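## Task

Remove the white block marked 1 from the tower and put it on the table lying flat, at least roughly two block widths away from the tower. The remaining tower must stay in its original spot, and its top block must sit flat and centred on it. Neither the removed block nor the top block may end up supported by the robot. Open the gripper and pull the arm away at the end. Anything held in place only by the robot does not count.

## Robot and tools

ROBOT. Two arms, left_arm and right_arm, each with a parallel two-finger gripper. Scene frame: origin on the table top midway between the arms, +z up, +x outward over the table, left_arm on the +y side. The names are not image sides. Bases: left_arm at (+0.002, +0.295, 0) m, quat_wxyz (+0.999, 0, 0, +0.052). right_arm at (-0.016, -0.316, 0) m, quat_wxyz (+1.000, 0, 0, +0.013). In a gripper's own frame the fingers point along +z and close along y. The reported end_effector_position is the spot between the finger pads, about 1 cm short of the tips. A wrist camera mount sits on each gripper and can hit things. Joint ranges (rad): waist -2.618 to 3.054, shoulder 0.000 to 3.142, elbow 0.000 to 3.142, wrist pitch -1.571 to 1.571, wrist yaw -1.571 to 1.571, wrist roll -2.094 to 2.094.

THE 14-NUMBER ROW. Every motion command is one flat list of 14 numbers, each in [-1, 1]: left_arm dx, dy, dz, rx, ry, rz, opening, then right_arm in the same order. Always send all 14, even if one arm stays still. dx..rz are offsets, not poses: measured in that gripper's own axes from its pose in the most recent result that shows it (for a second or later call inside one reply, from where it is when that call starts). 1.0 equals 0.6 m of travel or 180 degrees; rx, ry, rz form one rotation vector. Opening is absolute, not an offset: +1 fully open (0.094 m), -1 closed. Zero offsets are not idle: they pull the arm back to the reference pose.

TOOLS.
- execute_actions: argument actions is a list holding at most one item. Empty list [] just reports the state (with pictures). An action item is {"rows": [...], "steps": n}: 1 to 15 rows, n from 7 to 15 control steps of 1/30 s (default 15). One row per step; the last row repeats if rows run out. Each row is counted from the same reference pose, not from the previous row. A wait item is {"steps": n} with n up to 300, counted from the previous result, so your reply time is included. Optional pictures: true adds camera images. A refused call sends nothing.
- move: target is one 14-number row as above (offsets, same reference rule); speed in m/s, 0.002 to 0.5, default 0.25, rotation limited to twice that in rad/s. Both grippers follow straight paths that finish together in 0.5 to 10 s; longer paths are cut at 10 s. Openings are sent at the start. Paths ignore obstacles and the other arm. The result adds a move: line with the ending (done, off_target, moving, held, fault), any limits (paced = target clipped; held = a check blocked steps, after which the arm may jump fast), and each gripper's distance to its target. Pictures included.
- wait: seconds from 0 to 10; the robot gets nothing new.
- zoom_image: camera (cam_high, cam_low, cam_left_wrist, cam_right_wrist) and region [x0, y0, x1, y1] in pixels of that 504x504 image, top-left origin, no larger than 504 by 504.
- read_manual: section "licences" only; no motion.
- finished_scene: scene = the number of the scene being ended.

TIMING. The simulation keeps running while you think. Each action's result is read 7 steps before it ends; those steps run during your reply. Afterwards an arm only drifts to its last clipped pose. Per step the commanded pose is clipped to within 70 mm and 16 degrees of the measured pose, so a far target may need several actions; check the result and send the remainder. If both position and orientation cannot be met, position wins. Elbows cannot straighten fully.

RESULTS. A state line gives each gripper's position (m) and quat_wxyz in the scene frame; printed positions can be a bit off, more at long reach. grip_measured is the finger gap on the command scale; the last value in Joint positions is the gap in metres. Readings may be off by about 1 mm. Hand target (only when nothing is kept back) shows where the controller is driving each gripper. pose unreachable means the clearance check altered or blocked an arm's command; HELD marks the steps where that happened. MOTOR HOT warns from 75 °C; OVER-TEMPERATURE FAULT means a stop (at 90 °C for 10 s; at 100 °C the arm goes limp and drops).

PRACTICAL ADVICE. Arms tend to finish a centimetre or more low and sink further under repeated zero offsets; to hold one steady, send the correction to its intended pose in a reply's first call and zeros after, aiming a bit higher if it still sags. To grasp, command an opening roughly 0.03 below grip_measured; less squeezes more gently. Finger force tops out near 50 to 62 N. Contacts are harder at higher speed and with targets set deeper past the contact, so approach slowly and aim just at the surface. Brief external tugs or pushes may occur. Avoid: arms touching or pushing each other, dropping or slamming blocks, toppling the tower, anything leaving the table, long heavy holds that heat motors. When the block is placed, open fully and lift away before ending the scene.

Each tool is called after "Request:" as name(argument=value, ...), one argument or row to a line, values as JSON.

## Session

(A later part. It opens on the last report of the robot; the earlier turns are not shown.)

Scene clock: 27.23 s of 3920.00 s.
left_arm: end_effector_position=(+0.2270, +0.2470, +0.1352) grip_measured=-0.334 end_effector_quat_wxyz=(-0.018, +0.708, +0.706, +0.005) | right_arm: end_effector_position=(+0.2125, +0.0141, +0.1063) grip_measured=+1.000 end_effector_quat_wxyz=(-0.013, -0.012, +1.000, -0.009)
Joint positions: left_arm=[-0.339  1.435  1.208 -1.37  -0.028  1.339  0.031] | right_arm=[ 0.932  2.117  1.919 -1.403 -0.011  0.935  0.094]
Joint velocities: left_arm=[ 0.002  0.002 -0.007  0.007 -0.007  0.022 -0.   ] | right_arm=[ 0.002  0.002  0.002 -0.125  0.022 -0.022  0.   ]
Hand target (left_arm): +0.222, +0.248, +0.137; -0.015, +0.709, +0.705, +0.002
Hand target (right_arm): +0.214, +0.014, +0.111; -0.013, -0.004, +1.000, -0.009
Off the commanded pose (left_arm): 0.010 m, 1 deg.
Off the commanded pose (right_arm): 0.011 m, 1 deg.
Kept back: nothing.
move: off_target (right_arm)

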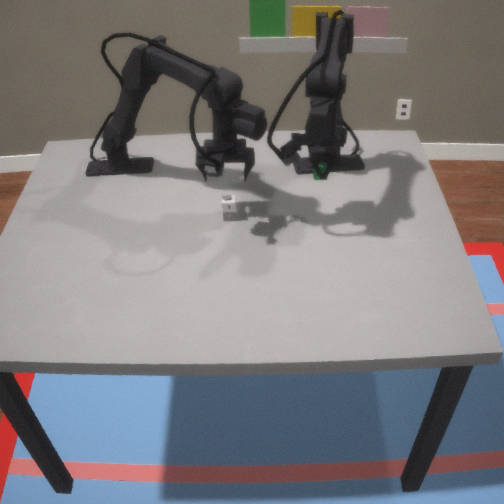

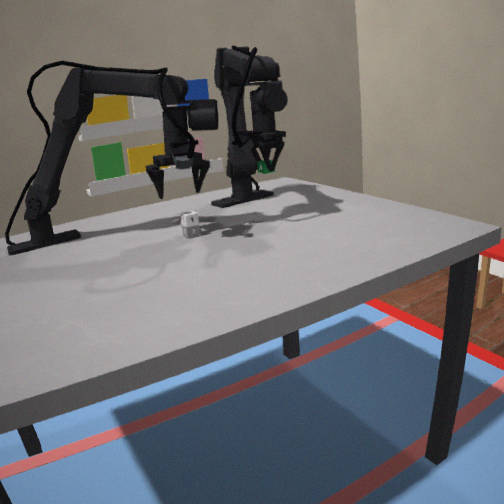

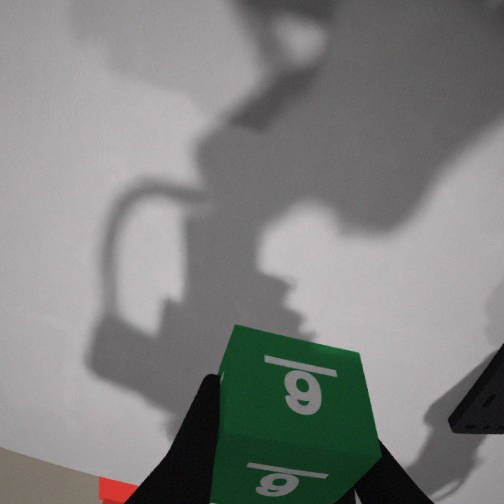

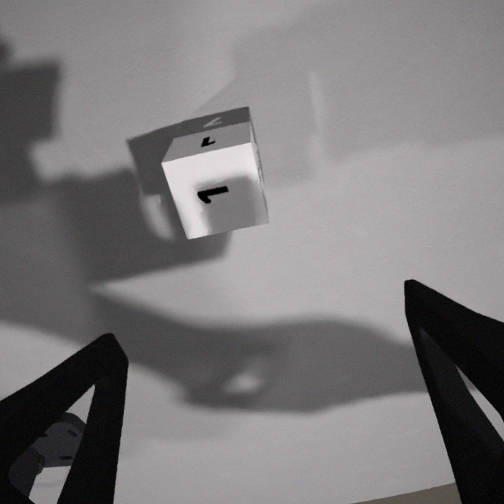

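Request:
move(
  target=[0.06,0,-0.01,0,-0.008,0,-0.37, -0.033,0.014,0.025,-0.006,-0.008,0.008,1],
  speed=0.1,
)

Request:
zoom_image(
  camera="cam_low",
  region=[140, 150, 240, 250],
)

Request:
zoom_image(
  camera="cam_high",
  region=[190, 150, 270, 230],
)

Scene clock: 29.27 s of 3920.00 s.
left_arm: end_effector_position=(+0.2290, +0.2837, +0.1353) grip_measured=-0.334 end_effector_quat_wxyz=(-0.022, +0.708, +0.706, -0.003) | right_arm: end_effector_position=(+0.2249, +0.0202, +0.0903) grip_measured=+1.000 end_effector_quat_wxyz=(-0.010, -0.003, +1.000, -0.005)
Joint positions: left_arm=[-0.175  1.435  1.208 -1.381 -0.024  1.501  0.031] | right_arm=[ 0.916  2.158  1.919 -1.351 -0.011  0.936  0.094]
Joint velocities: left_arm=[ 0.002 -0.007 -0.007 -0.022 -0.066  0.081 -0.001] | right_arm=[-0.022  0.002  0.017  0.022 -0.066  0.066  0.   ]
Hand target (left_arm): +0.227, +0.282, +0.142; -0.010, +0.708, +0.706, -0.005
Hand target (right_arm): +0.232, +0.022, +0.091; -0.001, +0.001, +1.000, -0.000
Off the commanded pose (left_arm): 0.007 m, 1 deg.
Off the commanded pose (right_arm): 0.007 m, 1 deg.
Kept back: nothing.
move: done

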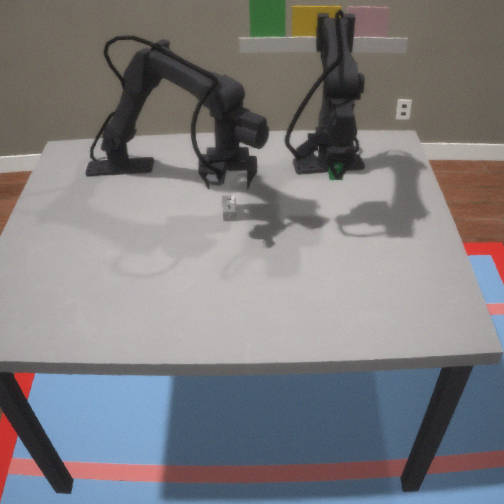

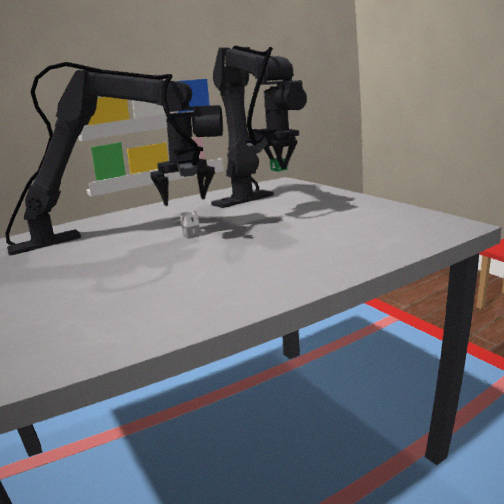

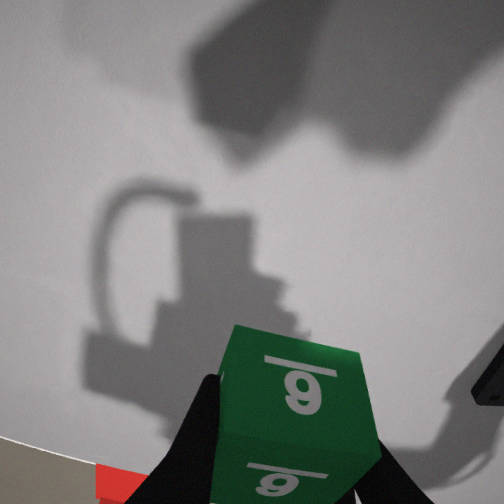

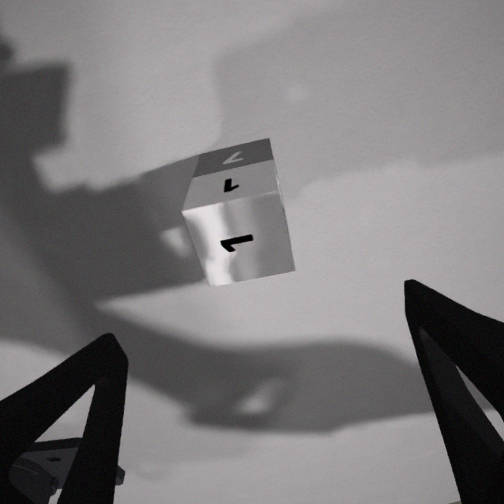

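Region (140, 150, 240, 250) of cam_low's 504x504 image, scaled by 5.040, with more detail than that image has.

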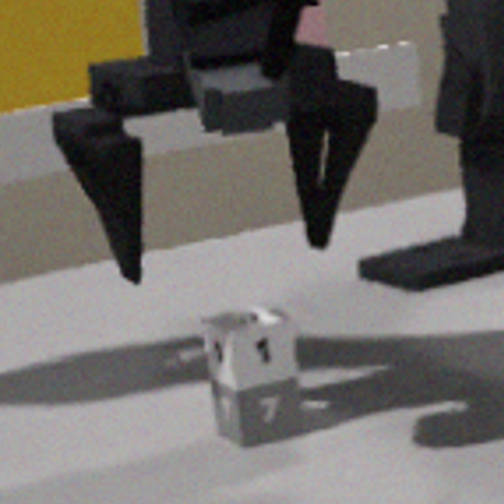

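Region (190, 150, 270, 230) of cam_high's 504x504 image, scaled by 6.300, with more detail than that image has.

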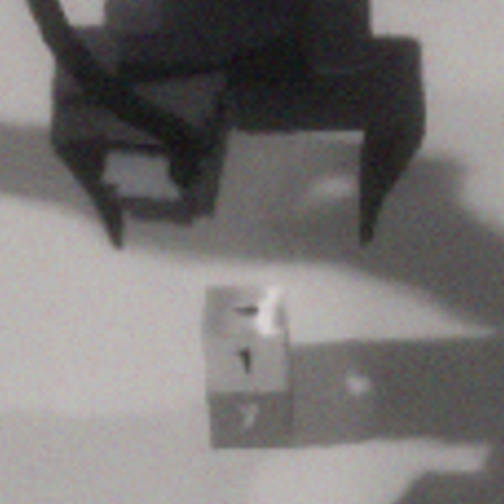

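Request:
move(
  target=[0,0,-0.01,0,-0.008,0,-0.37, -0.024,0.004,0.07,-0.003,-0.006,0.002,0.4],
  speed=0.08,
)

Request:
zoom_image(
  camera="cam_low",
  region=[140, 150, 240, 250],
)

Request:
zoom_image(
  camera="cam_high",
  region=[190, 150, 270, 230],
)

Scene clock: 32.20 s of 3920.00 s.
left_arm: end_effector_position=(+0.2267, +0.2851, +0.1354) grip_measured=-0.334 end_effector_quat_wxyz=(-0.023, +0.708, +0.705, -0.009) | right_arm: end_effector_position=(+0.2335, +0.0222, +0.0503) grip_measured=+0.403 end_effector_quat_wxyz=(-0.007, +0.002, +1.000, -0.000)
Joint positions: left_arm=[-0.165  1.435  1.208 -1.39  -0.018  1.514  0.031] | right_arm=[ 0.902  2.188  1.807 -1.2   -0.011  0.932  0.066]
Joint velocities: left_arm=[-0.002  0.007 -0.022  0.022 -0.051  0.066 -0.   ] | right_arm=[ 0.002 -0.007 -0.007  0.007 -0.022 -0.037  0.   ]
Hand target (left_arm): +0.229, +0.284, +0.141; -0.013, +0.707, +0.707, -0.012
Hand target (right_arm): +0.239, +0.021, +0.048; -0.001, -0.000, +1.000, +0.000
Off the commanded pose (left_arm): 0.007 m, 1 deg.
Off the commanded pose (right_arm): 0.005 m, 1 deg.
Kept back: nothing.
move: done

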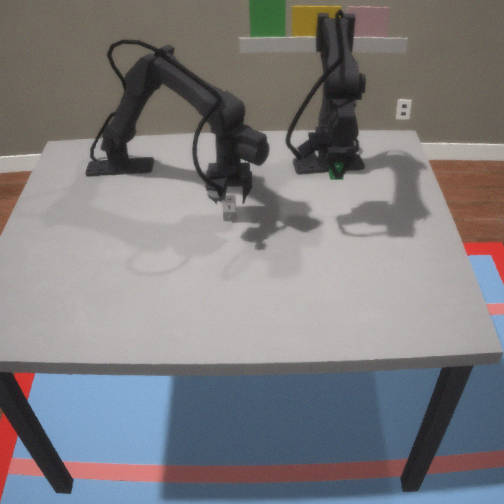

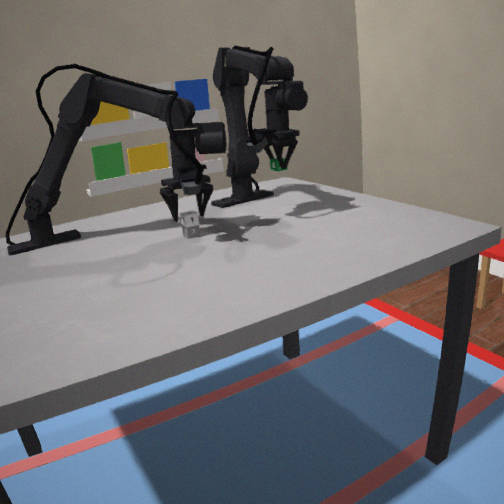

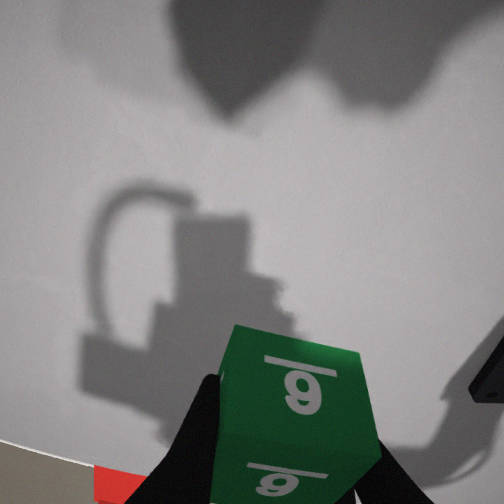

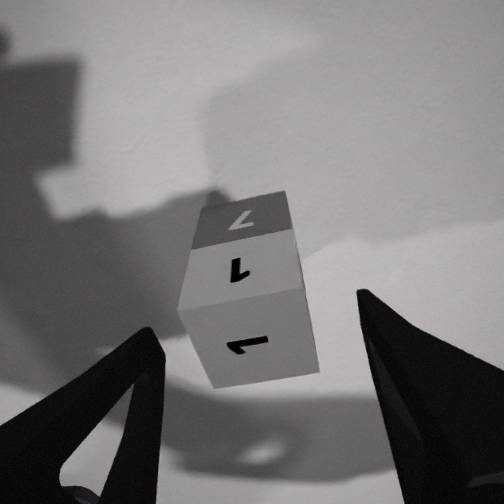

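Region (140, 150, 240, 250) of cam_low's 504x504 image, scaled by 5.040, with more detail than that image has.

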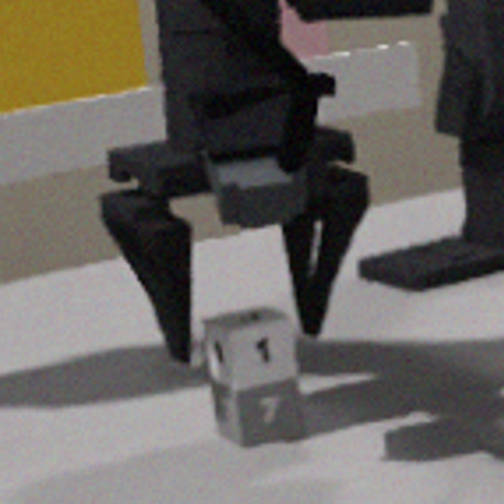

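Region (190, 150, 270, 230) of cam_high's 504x504 image, scaled by 6.300, with more detail than that image has.

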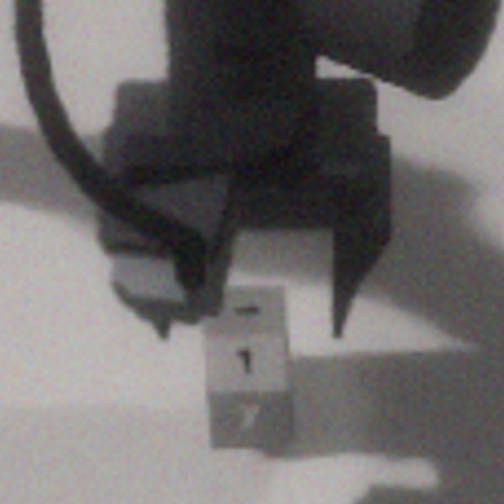

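Request:
move(
  target=[0,0,-0.01,0,-0.008,0,-0.37, -0.004,0,0.012,0,-0.004,0,-0.15],
  speed=0.03,
)

Request:
zoom_image(
  camera="cam_low",
  region=[140, 150, 240, 250],
)

Request:
zoom_image(
  camera="cam_high",
  region=[190, 150, 270, 230],
)

Scene clock: 33.63 s of 3920.00 s.
left_arm: end_effector_position=(+0.2249, +0.2866, +0.1355) grip_measured=-0.334 end_effector_quat_wxyz=(-0.024, +0.709, +0.705, -0.013) | right_arm: end_effector_position=(+0.2331, +0.0217, +0.0459) grip_measured=-0.147 end_effector_quat_wxyz=(-0.007, +0.002, +1.000, -0.000)
Joint positions: left_arm=[-0.155  1.435  1.208 -1.397 -0.013  1.526  0.031] | right_arm=[ 0.902  2.188  1.789 -1.182 -0.011  0.932  0.04 ]
Joint velocities: left_arm=[-0.012  0.002 -0.002 -0.022  0.051 -0.007 -0.   ] | right_arm=[-0.002 -0.002  0.017  0.022  0.022  0.007 -0.001]
Hand target (left_arm): +0.227, +0.285, +0.141; -0.014, +0.708, +0.706, -0.017
Hand target (right_arm): +0.236, +0.022, +0.043; -0.001, +0.002, +1.000, -0.001
Off the commanded pose (left_arm): 0.006 m, 1 deg.
Off the commanded pose (right_arm): 0.004 m, 1 deg.
Kept back: nothing.
move: done

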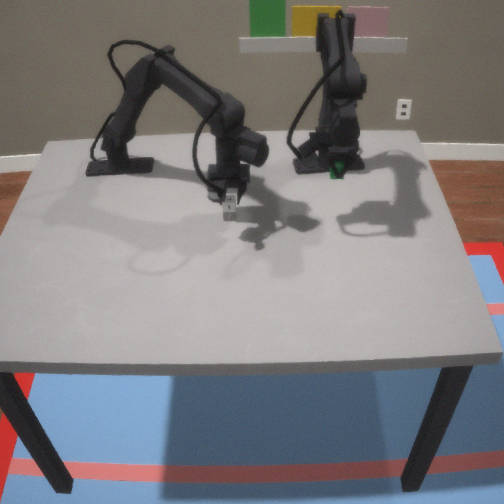

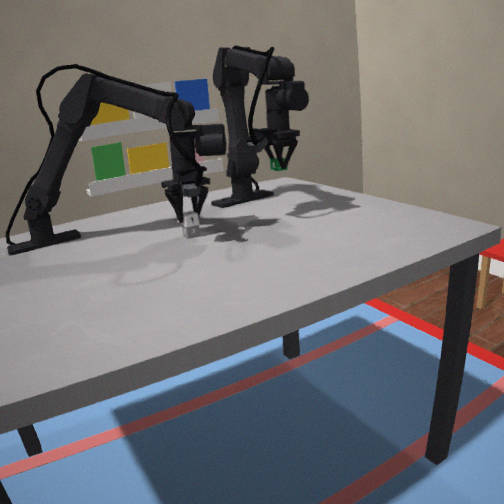

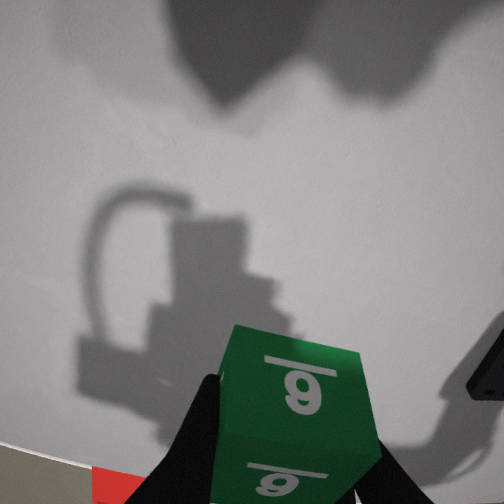

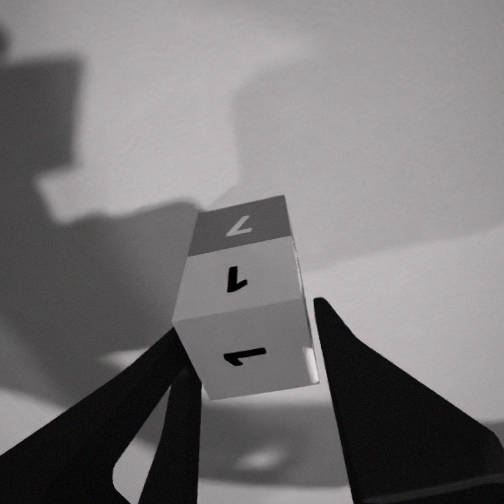

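Region (140, 150, 240, 250) of cam_low's 504x504 image, scaled by 5.040, with more detail than that image has.

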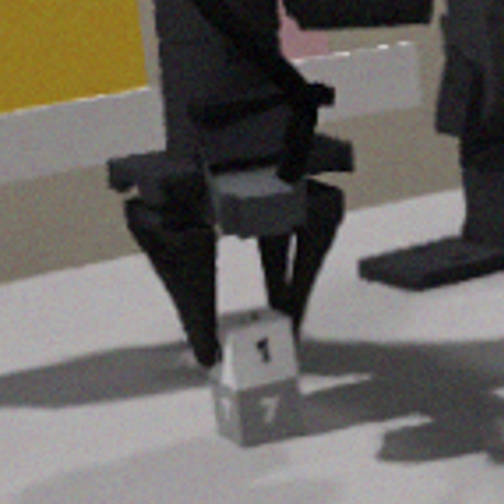

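Region (190, 150, 270, 230) of cam_high's 504x504 image, scaled by 6.300, with more detail than that image has.

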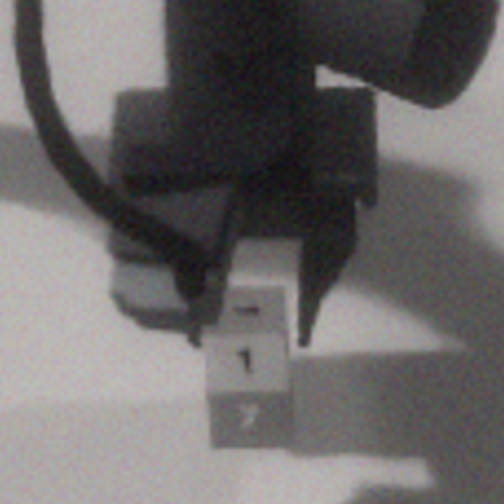

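Request:
execute_actions(
  actions=[
    {"rows": [[-0.003,0.003,-0.01,0,-0.006,0,-0.37, -0.005,0,0.005,0,-0.004,0,-0.22],[-0.003,0.003,-0.01,0,-0.006,0,-0.37, -0.005,0,0.005,0,-0.004,0,-0.27],[-0.003,0.003,-0.01,0,-0.006,0,-0.37, -0.005,0,0.005,0,-0.004,0,-0.30],[-0.003,0.003,-0.01,0,-0.006,0,-0.37, -0.005,0,0.005,0,-0.004,0,-0.32],[-0.003,0.003,-0.01,0,-0.006,0,-0.37, -0.005,0,0.005,0,-0.004,0,-0.34],[-0.003,0.003,-0.01,0,-0.006,0,-0.37, -0.005,0,0.005,0,-0.004,0,-0.36],[-0.003,0.003,-0.01,0,-0.006,0,-0.37, -0.005,0,0.005,0,-0.004,0,-0.38]], "steps": 15},
  ],
)

Request:
execute_actions(
  actions=[
    {"steps": 9},
  ],
)

Scene clock: 34.43 s of 3920.00 s.
left_arm: end_effector_position=(+0.2232, +0.2865, +0.1356) grip_measured=-0.334 end_effector_quat_wxyz=(-0.026, +0.709, +0.704, -0.016) | right_arm: end_effector_position=(+0.2336, +0.0224, +0.0459) grip_measured=-0.322 end_effector_quat_wxyz=(-0.006, +0.002, +1.000, +0.001)
Joint positions: left_arm=[-0.155  1.435  1.208 -1.404 -0.012  1.527  0.031] | right_arm=[ 0.902  2.188  1.789 -1.178 -0.011  0.932  0.032]
Joint velocities: left_arm=[-0.017 -0.012 -0.007 -0.007 -0.022  0.051  0.   ] | right_arm=[-0.007 -0.002 -0.002 -0.007 -0.007  0.066 -0.001]
Steps of this call (steps 1 to 16: nothing new was sent; steps 17 to 24: the first 8 steps of this action). Readings (end_effector_position):
17: left_arm (+0.2244, +0.2864, +0.1355) | right_arm (+0.2335, +0.0222, +0.0459)
18: left_arm (+0.2241, +0.2864, +0.1355) | right_arm (+0.2335, +0.0223, +0.0459)
20: left_arm (+0.2236, +0.2864, +0.1355) | right_arm (+0.2336, +0.0223, +0.0459)
24: the state above

Scene clock: 34.73 s of 3920.00 s.
left_arm: end_effector_position=(+0.2229, +0.2865, +0.1356) grip_measured=-0.334 end_effector_quat_wxyz=(-0.027, +0.709, +0.704, -0.016) | right_arm: end_effector_position=(+0.2337, +0.0225, +0.0459) grip_measured=-0.322 end_effector_quat_wxyz=(-0.006, +0.002, +1.000, +0.001)
Joint positions: left_arm=[-0.155  1.435  1.208 -1.405 -0.012  1.527  0.031] | right_arm=[ 0.902  2.188  1.789 -1.177 -0.011  0.932  0.032]
Joint velocities: left_arm=[-0.007 -0.012  0.002 -0.037 -0.051 -0.007 -0.001] | right_arm=[-0.007 -0.012 -0.007 -0.051  0.022 -0.022 -0.   ]
Hand target (left_arm): +0.227, +0.285, +0.141; -0.018, +0.709, +0.705, -0.020
Hand target (right_arm): +0.236, +0.022, +0.043; -0.001, +0.002, +1.000, -0.000
Off the commanded pose (left_arm): 0.007 m, 1 deg.
Off the commanded pose (right_arm): 0.004 m, 1 deg.
Kept back: nothing.
Steps of this call (steps 1 to 7: the last 7 steps of your previous action; steps 8 to 9: nothing new was sent). Readings (end_effector_position):
1: left_arm (+0.2231, +0.2865, +0.1356) | right_arm (+0.2336, +0.0224, +0.0459)
2: left_arm (+0.2231, +0.2865, +0.1356) | right_arm (+0.2336, +0.0224, +0.0459)
4: left_arm (+0.2230, +0.2865, +0.1356) | right_arm (+0.2337, +0.0225, +0.0459)
8: left_arm (+0.2229, +0.2865, +0.1356) | right_arm (+0.2337, +0.0225, +0.0459)
9: the state above

Request:
move(
  target=[0,0.005,-0.01,-0.0194,-0.005,-0.002,-0.37, 0,0,-0.085,0,-0.004,0,-0.355],
  speed=0.12,
)

Request:
move(
  target=[-0.435,0.0,0.08,0,0,0,-0.37, -0.03,-0.43,0.03,0,0,0,-0.355],
  speed=0.25,
)

Scene clock: 36.67 s of 3920.00 s.
left_arm: end_effector_position=(+0.2276, +0.2862, +0.1403) grip_measured=-0.334 end_effector_quat_wxyz=(-0.010, +0.709, +0.705, -0.001) | right_arm: end_effector_position=(+0.2332, +0.0218, +0.0833) grip_measured=-0.322 end_effector_quat_wxyz=(-0.011, +0.002, +1.000, -0.005)
Joint positions: left_arm=[-0.155  1.411  1.208 -1.384 -0.012  1.527  0.031] | right_arm=[ 0.902  2.188  1.938 -1.342 -0.011  0.932  0.032]
Joint velocities: left_arm=[-0.017  0.002  0.007  0.022 -0.007 -0.051 -0.   ] | right_arm=[-0.002  0.037  0.012 -0.051 -0.022  0.066 -0.001]
Hand target (left_arm): +0.226, +0.286, +0.141; +0.000, +0.707, +0.707, -0.001
Hand target (right_arm): +0.234, +0.023, +0.097; +0.000, +0.002, +1.000, +0.001
Off the commanded pose (left_arm): 0.002 m, 1 deg.
Off the commanded pose (right_arm): 0.014 m, 1 deg.
Kept back: nothing.
move: off_target (right_arm)

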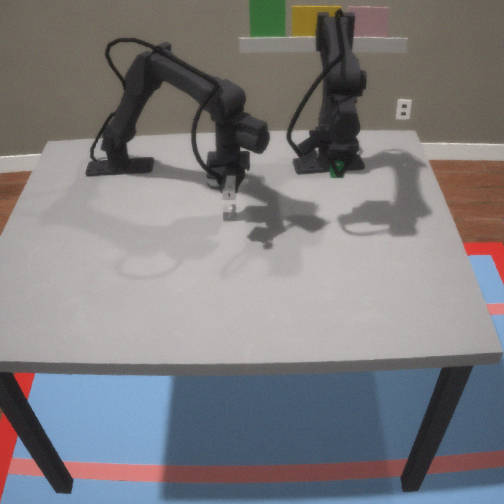

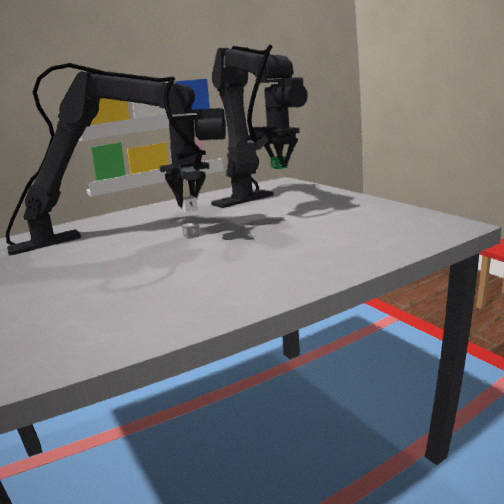

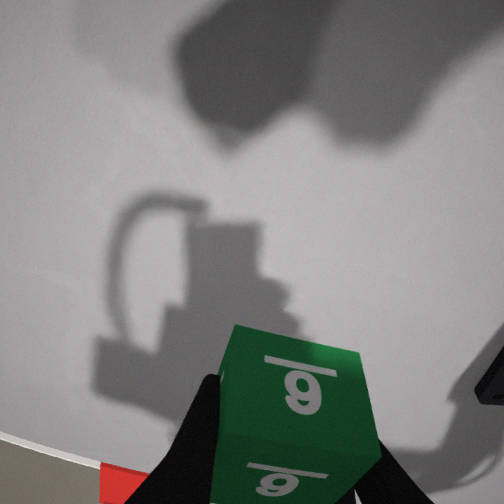

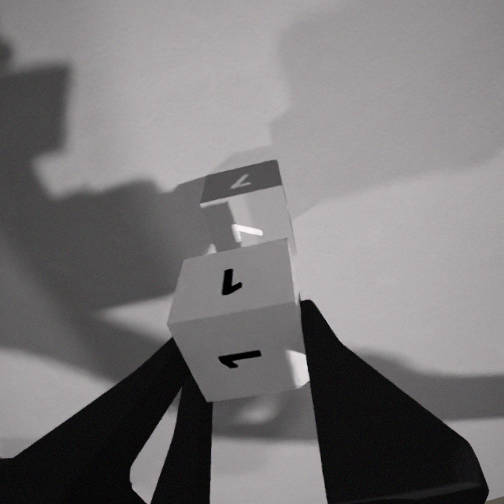

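Scene clock: 38.40 s of 3920.00 s.
left_arm: end_effector_position=(+0.2206, +0.0339, +0.0857) grip_measured=-0.334 end_effector_quat_wxyz=(-0.021, +0.712, +0.701, +0.007) | right_arm: end_effector_position=(+0.2486, -0.2382, +0.0666) grip_measured=-0.322 end_effector_quat_wxyz=(-0.027, +0.008, +1.000, -0.009)
Joint positions: left_arm=[-0.986  1.883  1.5   -1.23  -0.01   0.705  0.031] | right_arm=[ 0.257  1.672  1.164 -1.121  0.002  0.299  0.032]
Joint velocities: left_arm=[ 0.002  0.002  0.012 -0.022 -0.007  0.037 -0.001] | right_arm=[ 0.002  0.007 -0.002  0.007 -0.037 -0.066 -0.001]
Hand target (left_arm): +0.225, +0.029, +0.093; -0.008, +0.709, +0.705, +0.006
Hand target (right_arm): +0.253, -0.238, +0.073; -0.006, +0.002, +1.000, -0.004
Off the commanded pose (left_arm): 0.010 m, 2 deg.
Off the commanded pose (right_arm): 0.002 m, 2 deg.
Kept back: nothing.
move: done

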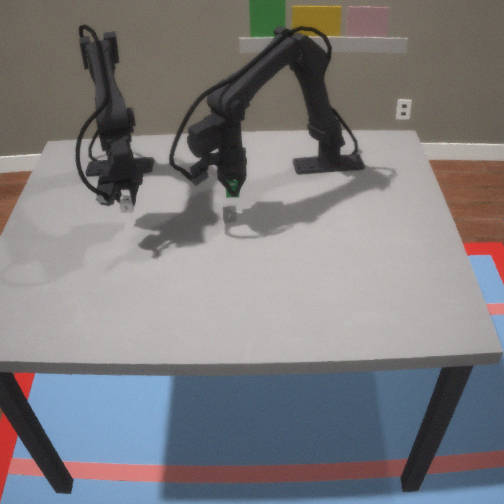

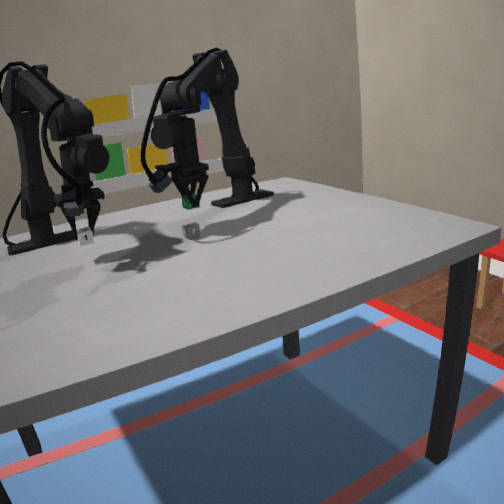

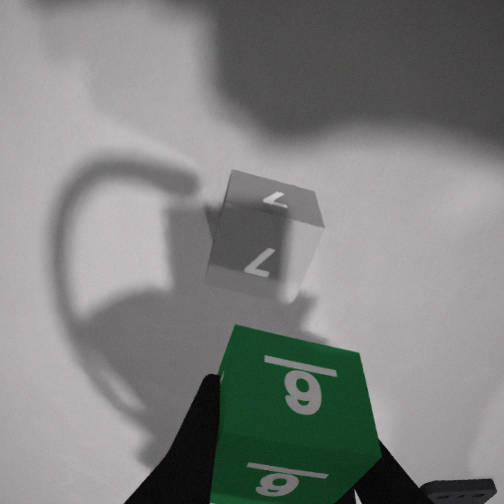

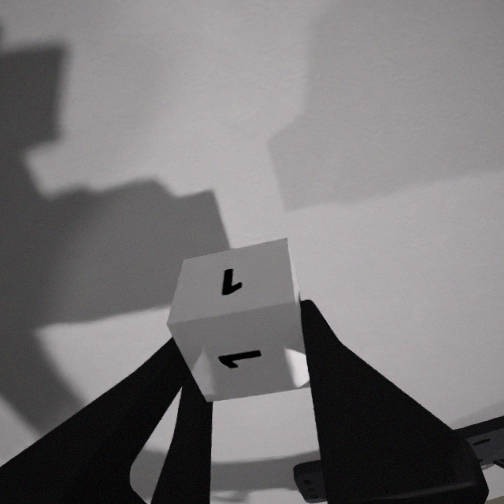

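Request:
move(
  target=[-0.017,0.010,0.051,-0.006,-0.0126,-0.005,-0.37, 0,0,0.06,-0.006,-0.017,-0.005,-0.355],
  speed=0.07,
)

Request:
zoom_image(
  camera="cam_low",
  region=[140, 150, 240, 250],
)

Request:
zoom_image(
  camera="cam_high",
  region=[190, 150, 270, 230],
)

Request:
zoom_image(
  camera="cam_low",
  region=[40, 180, 140, 280],
)

Scene clock: 40.27 s of 3920.00 s.
left_arm: end_effector_position=(+0.2267, +0.0265, +0.0565) grip_measured=-0.334 end_effector_quat_wxyz=(-0.003, +0.709, +0.705, +0.005) | right_arm: end_effector_position=(+0.2425, -0.2400, +0.0288) grip_measured=-0.322 end_effector_quat_wxyz=(-0.013, +0.003, +1.000, -0.005)
Joint positions: left_arm=[-0.986  1.908  1.416 -1.085 -0.01   0.694  0.031] | right_arm=[ 0.257  1.672  1.007 -0.934  0.002  0.289  0.032]
Joint velocities: left_arm=[ 0.012  0.007 -0.012 -0.037 -0.007 -0.081 -0.   ] | right_arm=[-0.002 -0.012 -0.002  0.022 -0.007 -0.007  0.001]
Hand target (left_arm): +0.226, +0.024, +0.055; -0.000, +0.707, +0.707, -0.001
Hand target (right_arm): +0.246, -0.240, +0.031; -0.000, -0.001, +1.000, -0.000
Off the commanded pose (left_arm): 0.003 m, 1 deg.
Off the commanded pose (right_arm): 0.005 m, 2 deg.
Kept back: nothing.
move: done

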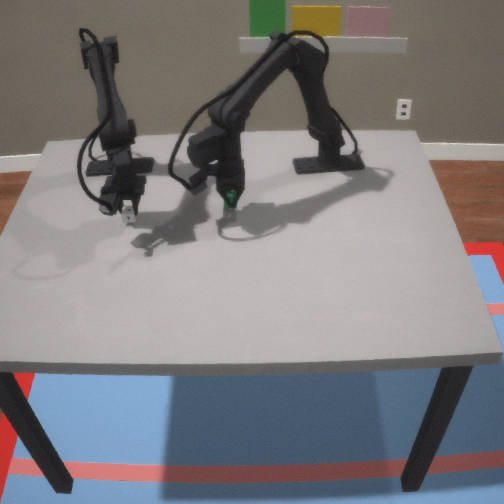

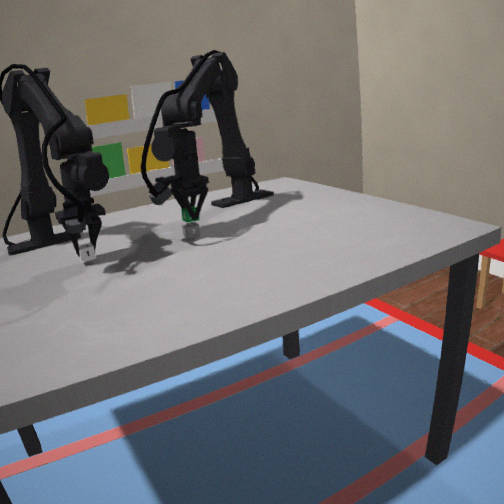

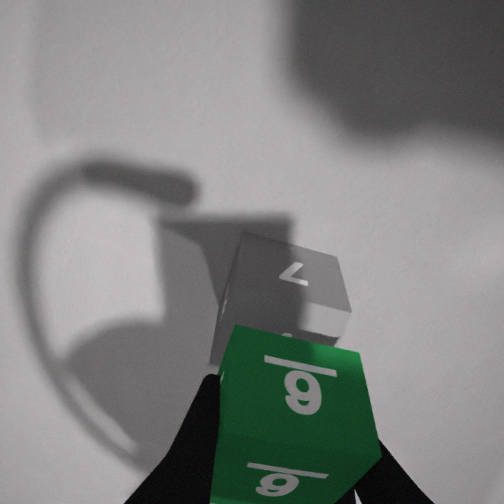

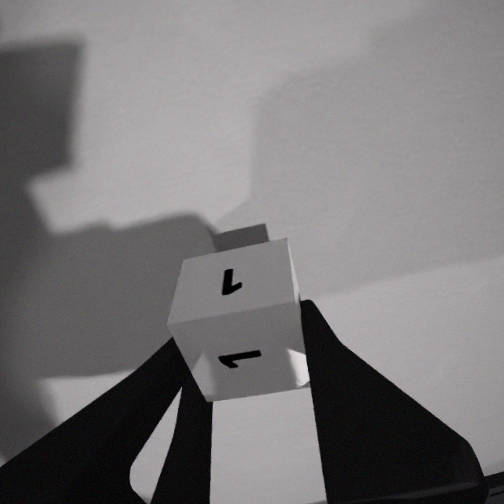

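Region (140, 150, 240, 250) of cam_low's 504x504 image, scaled by 5.040, with more detail than that image has.

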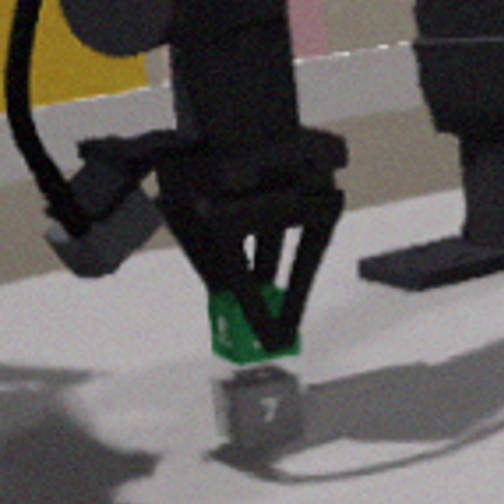

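Region (190, 150, 270, 230) of cam_high's 504x504 image, scaled by 6.300, with more detail than that image has.

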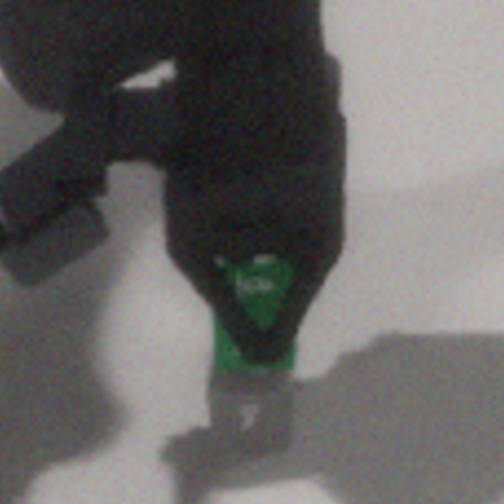

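Region (40, 180, 140, 280) of cam_low's 504x504 image, scaled by 5.040, with more detail than that image has.

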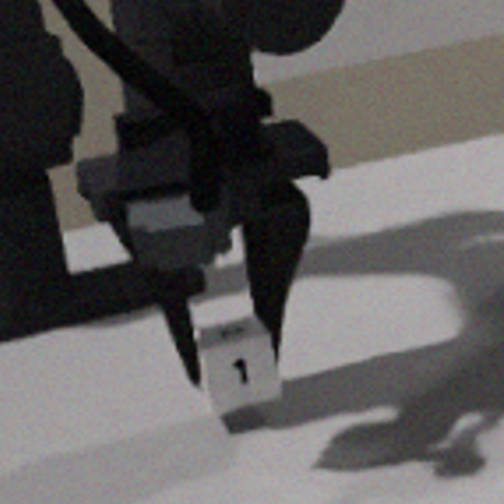

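Request:
zoom_image(
  camera="cam_left_wrist",
  region=[190, 210, 390, 410],
)

Region (190, 210, 390, 410) of cam_left_wrist's 504x504 image, scaled by 2.520, with more detail than that image has.

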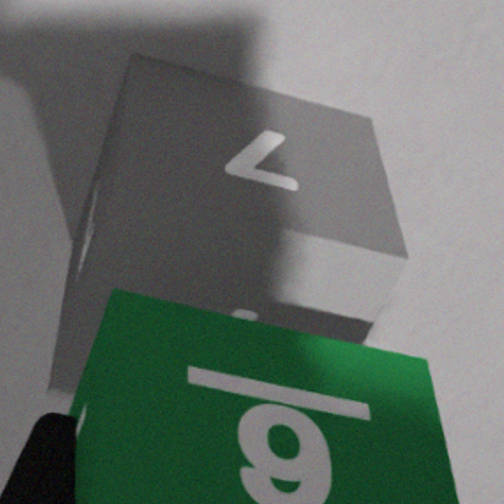

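Request:
move(
  target=[-0.009,0.004,0.011,0,-0.004,-0.002,-0.37, -0.004,0,0.015,-0.003,-0.008,0,-0.355],
  speed=0.02,
)

Request:
zoom_image(
  camera="cam_left_wrist",
  region=[190, 210, 390, 410],
)

Request:
zoom_image(
  camera="cam_high",
  region=[190, 150, 270, 230],
)

Request:
zoom_image(
  camera="cam_low",
  region=[60, 170, 220, 280],
)

Scene clock: 42.43 s of 3920.00 s.
left_arm: end_effector_position=(+0.2286, +0.0242, +0.0511) grip_measured=-0.334 end_effector_quat_wxyz=(-0.003, +0.708, +0.706, +0.005) | right_arm: end_effector_position=(+0.2414, -0.2403, +0.0211) grip_measured=-0.322 end_effector_quat_wxyz=(-0.009, +0.003, +1.000, -0.004)
Joint positions: left_arm=[-0.986  1.924  1.416 -1.069 -0.01   0.693  0.031] | right_arm=[ 0.257  1.672  0.973 -0.89   0.002  0.289  0.032]
Joint velocities: left_arm=[-0.002  0.002  0.007  0.066  0.037 -0.066  0.   ] | right_arm=[ 0.002 -0.007 -0.022 -0.022  0.007  0.007  0.   ]
Hand target (left_arm): +0.229, +0.021, +0.050; +0.002, +0.707, +0.708, +0.001
Hand target (right_arm): +0.245, -0.240, +0.020; -0.001, +0.002, +1.000, -0.001
Off the commanded pose (left_arm): 0.003 m, 1 deg.
Off the commanded pose (right_arm): 0.004 m, 1 deg.
Kept back: nothing.
move: done

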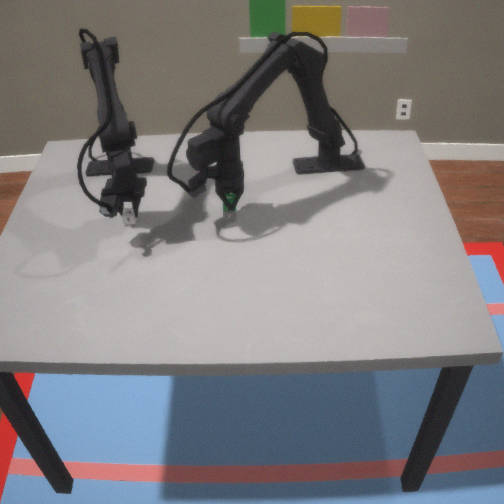

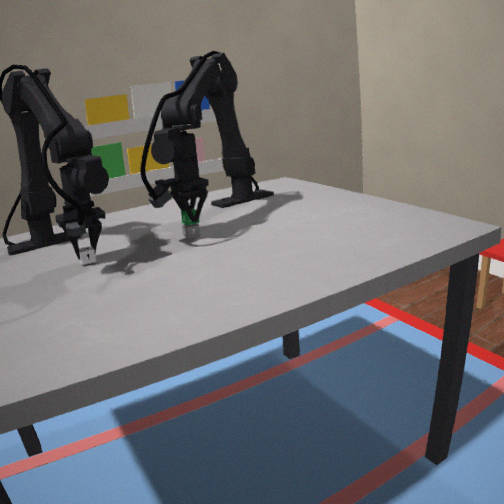

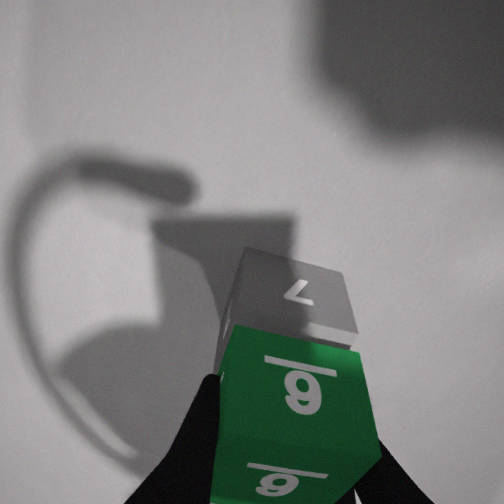

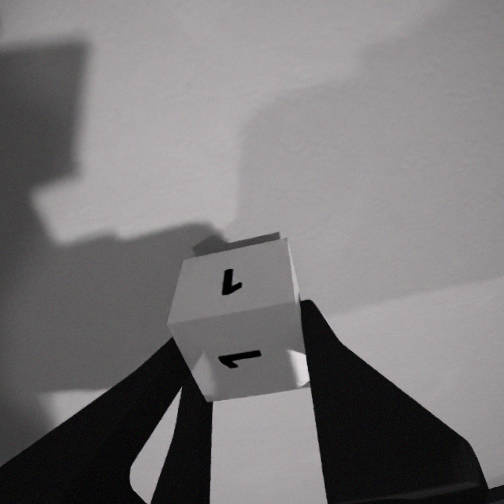

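Region (190, 210, 390, 410) of cam_left_wrist's 504x504 image, scaled by 2.520, with more detail than that image has.

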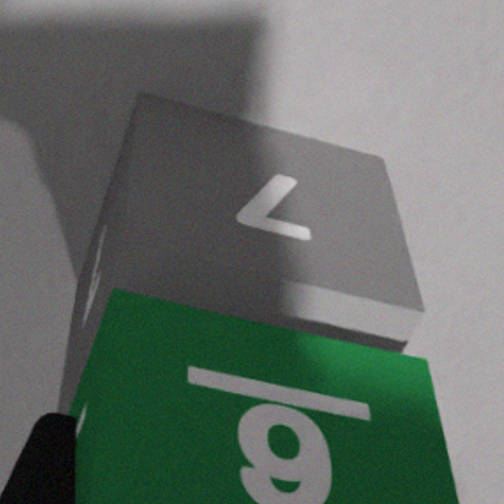

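Region (190, 150, 270, 230) of cam_high's 504x504 image, scaled by 6.300, with more detail than that image has.

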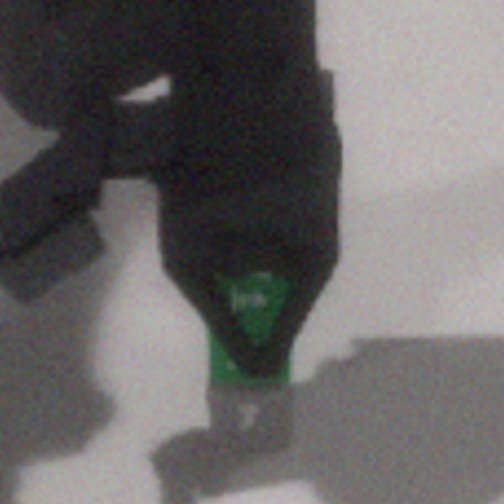

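Region (60, 170, 220, 280) of cam_low's 504x504 image, scaled by 3.150, with more detail than that image has; it fills the top 346 rows of this view, and the rest is white.

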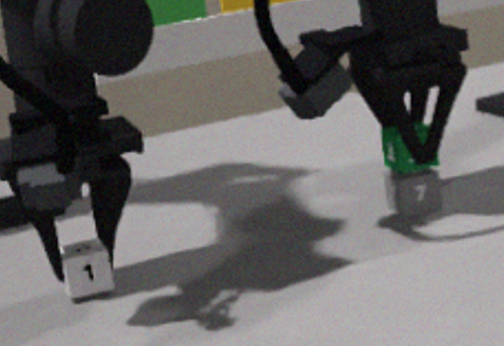

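Request:
move(
  target=[-0.006,0.0,0.013,0,-0.004,0,-0.37, -0.005,0,0.008,-0.002,-0.005,0,-0.355],
  speed=0.012,
)

Request:
zoom_image(
  camera="cam_left_wrist",
  region=[190, 210, 390, 410],
)

Request:
zoom_image(
  camera="cam_low",
  region=[60, 170, 220, 280],
)

Scene clock: 44.03 s of 3920.00 s.
left_arm: end_effector_position=(+0.2271, +0.0276, +0.0431) grip_measured=-0.334 end_effector_quat_wxyz=(-0.007, +0.710, +0.705, +0.009) | right_arm: end_effector_position=(+0.2422, -0.2401, +0.0187) grip_measured=-0.322 end_effector_quat_wxyz=(-0.005, +0.003, +1.000, -0.003)
Joint positions: left_arm=[-0.986  1.928  1.388 -1.046 -0.018  0.696  0.031] | right_arm=[ 0.257  1.672  0.962 -0.871  0.002  0.289  0.032]
Joint velocities: left_arm=[ 0.007 -0.017 -0.007  0.066 -0.037 -0.037 -0.   ] | right_arm=[-0.007  0.002  0.002  0.007  0.022 -0.037 -0.   ]
Hand target (left_arm): +0.229, +0.021, +0.043; +0.001, +0.708, +0.706, +0.001
Hand target (right_arm): +0.244, -0.241, +0.016; -0.001, +0.003, +1.000, -0.001
Off the commanded pose (left_arm): 0.007 m, 1 deg.
Off the commanded pose (right_arm): 0.003 m, 1 deg.
Kept back: nothing.
move: done

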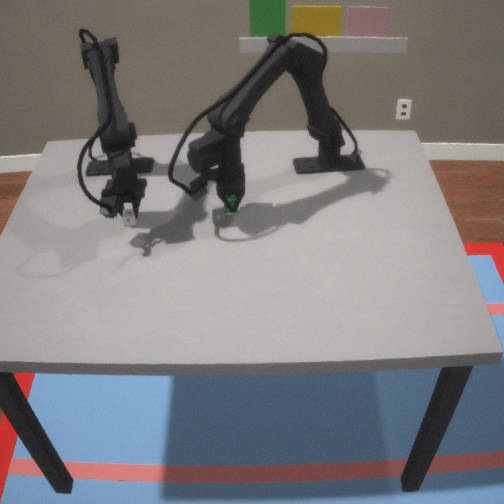

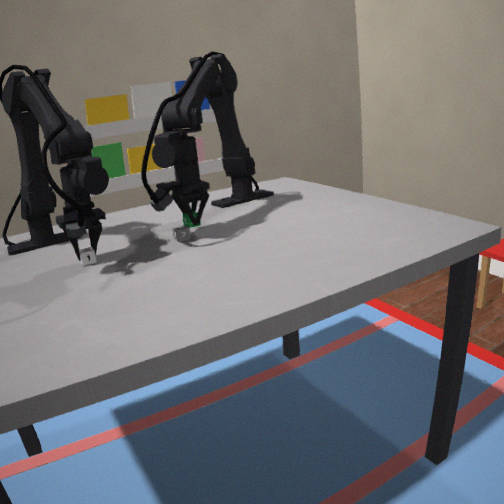

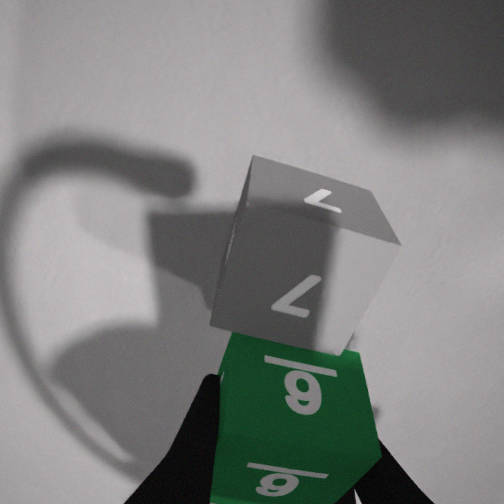

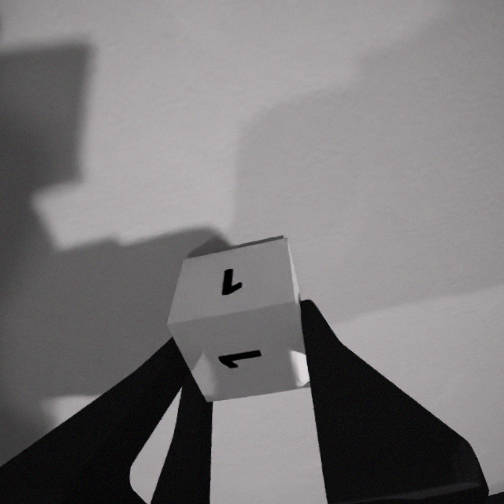

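Region (190, 210, 390, 410) of cam_left_wrist's 504x504 image, scaled by 2.520, with more detail than that image has.

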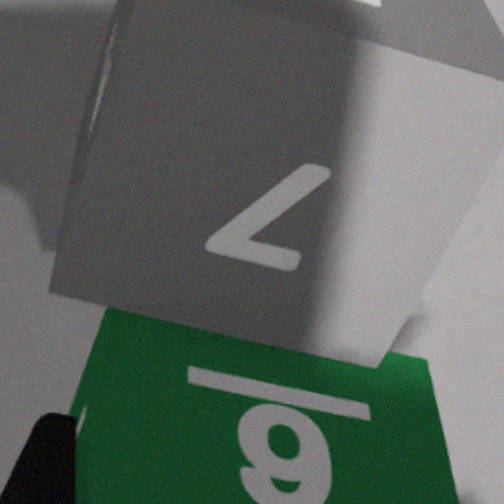

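Region (60, 170, 220, 280) of cam_low's 504x504 image, scaled by 3.150, with more detail than that image has; it fills the top 346 rows of this view, and the rest is white.

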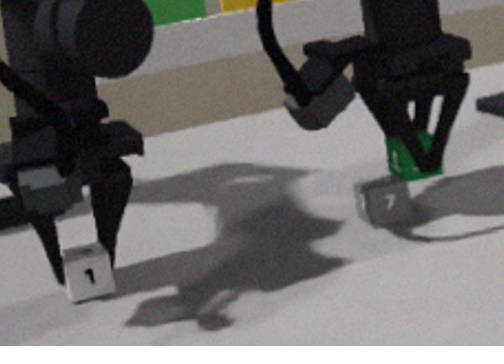

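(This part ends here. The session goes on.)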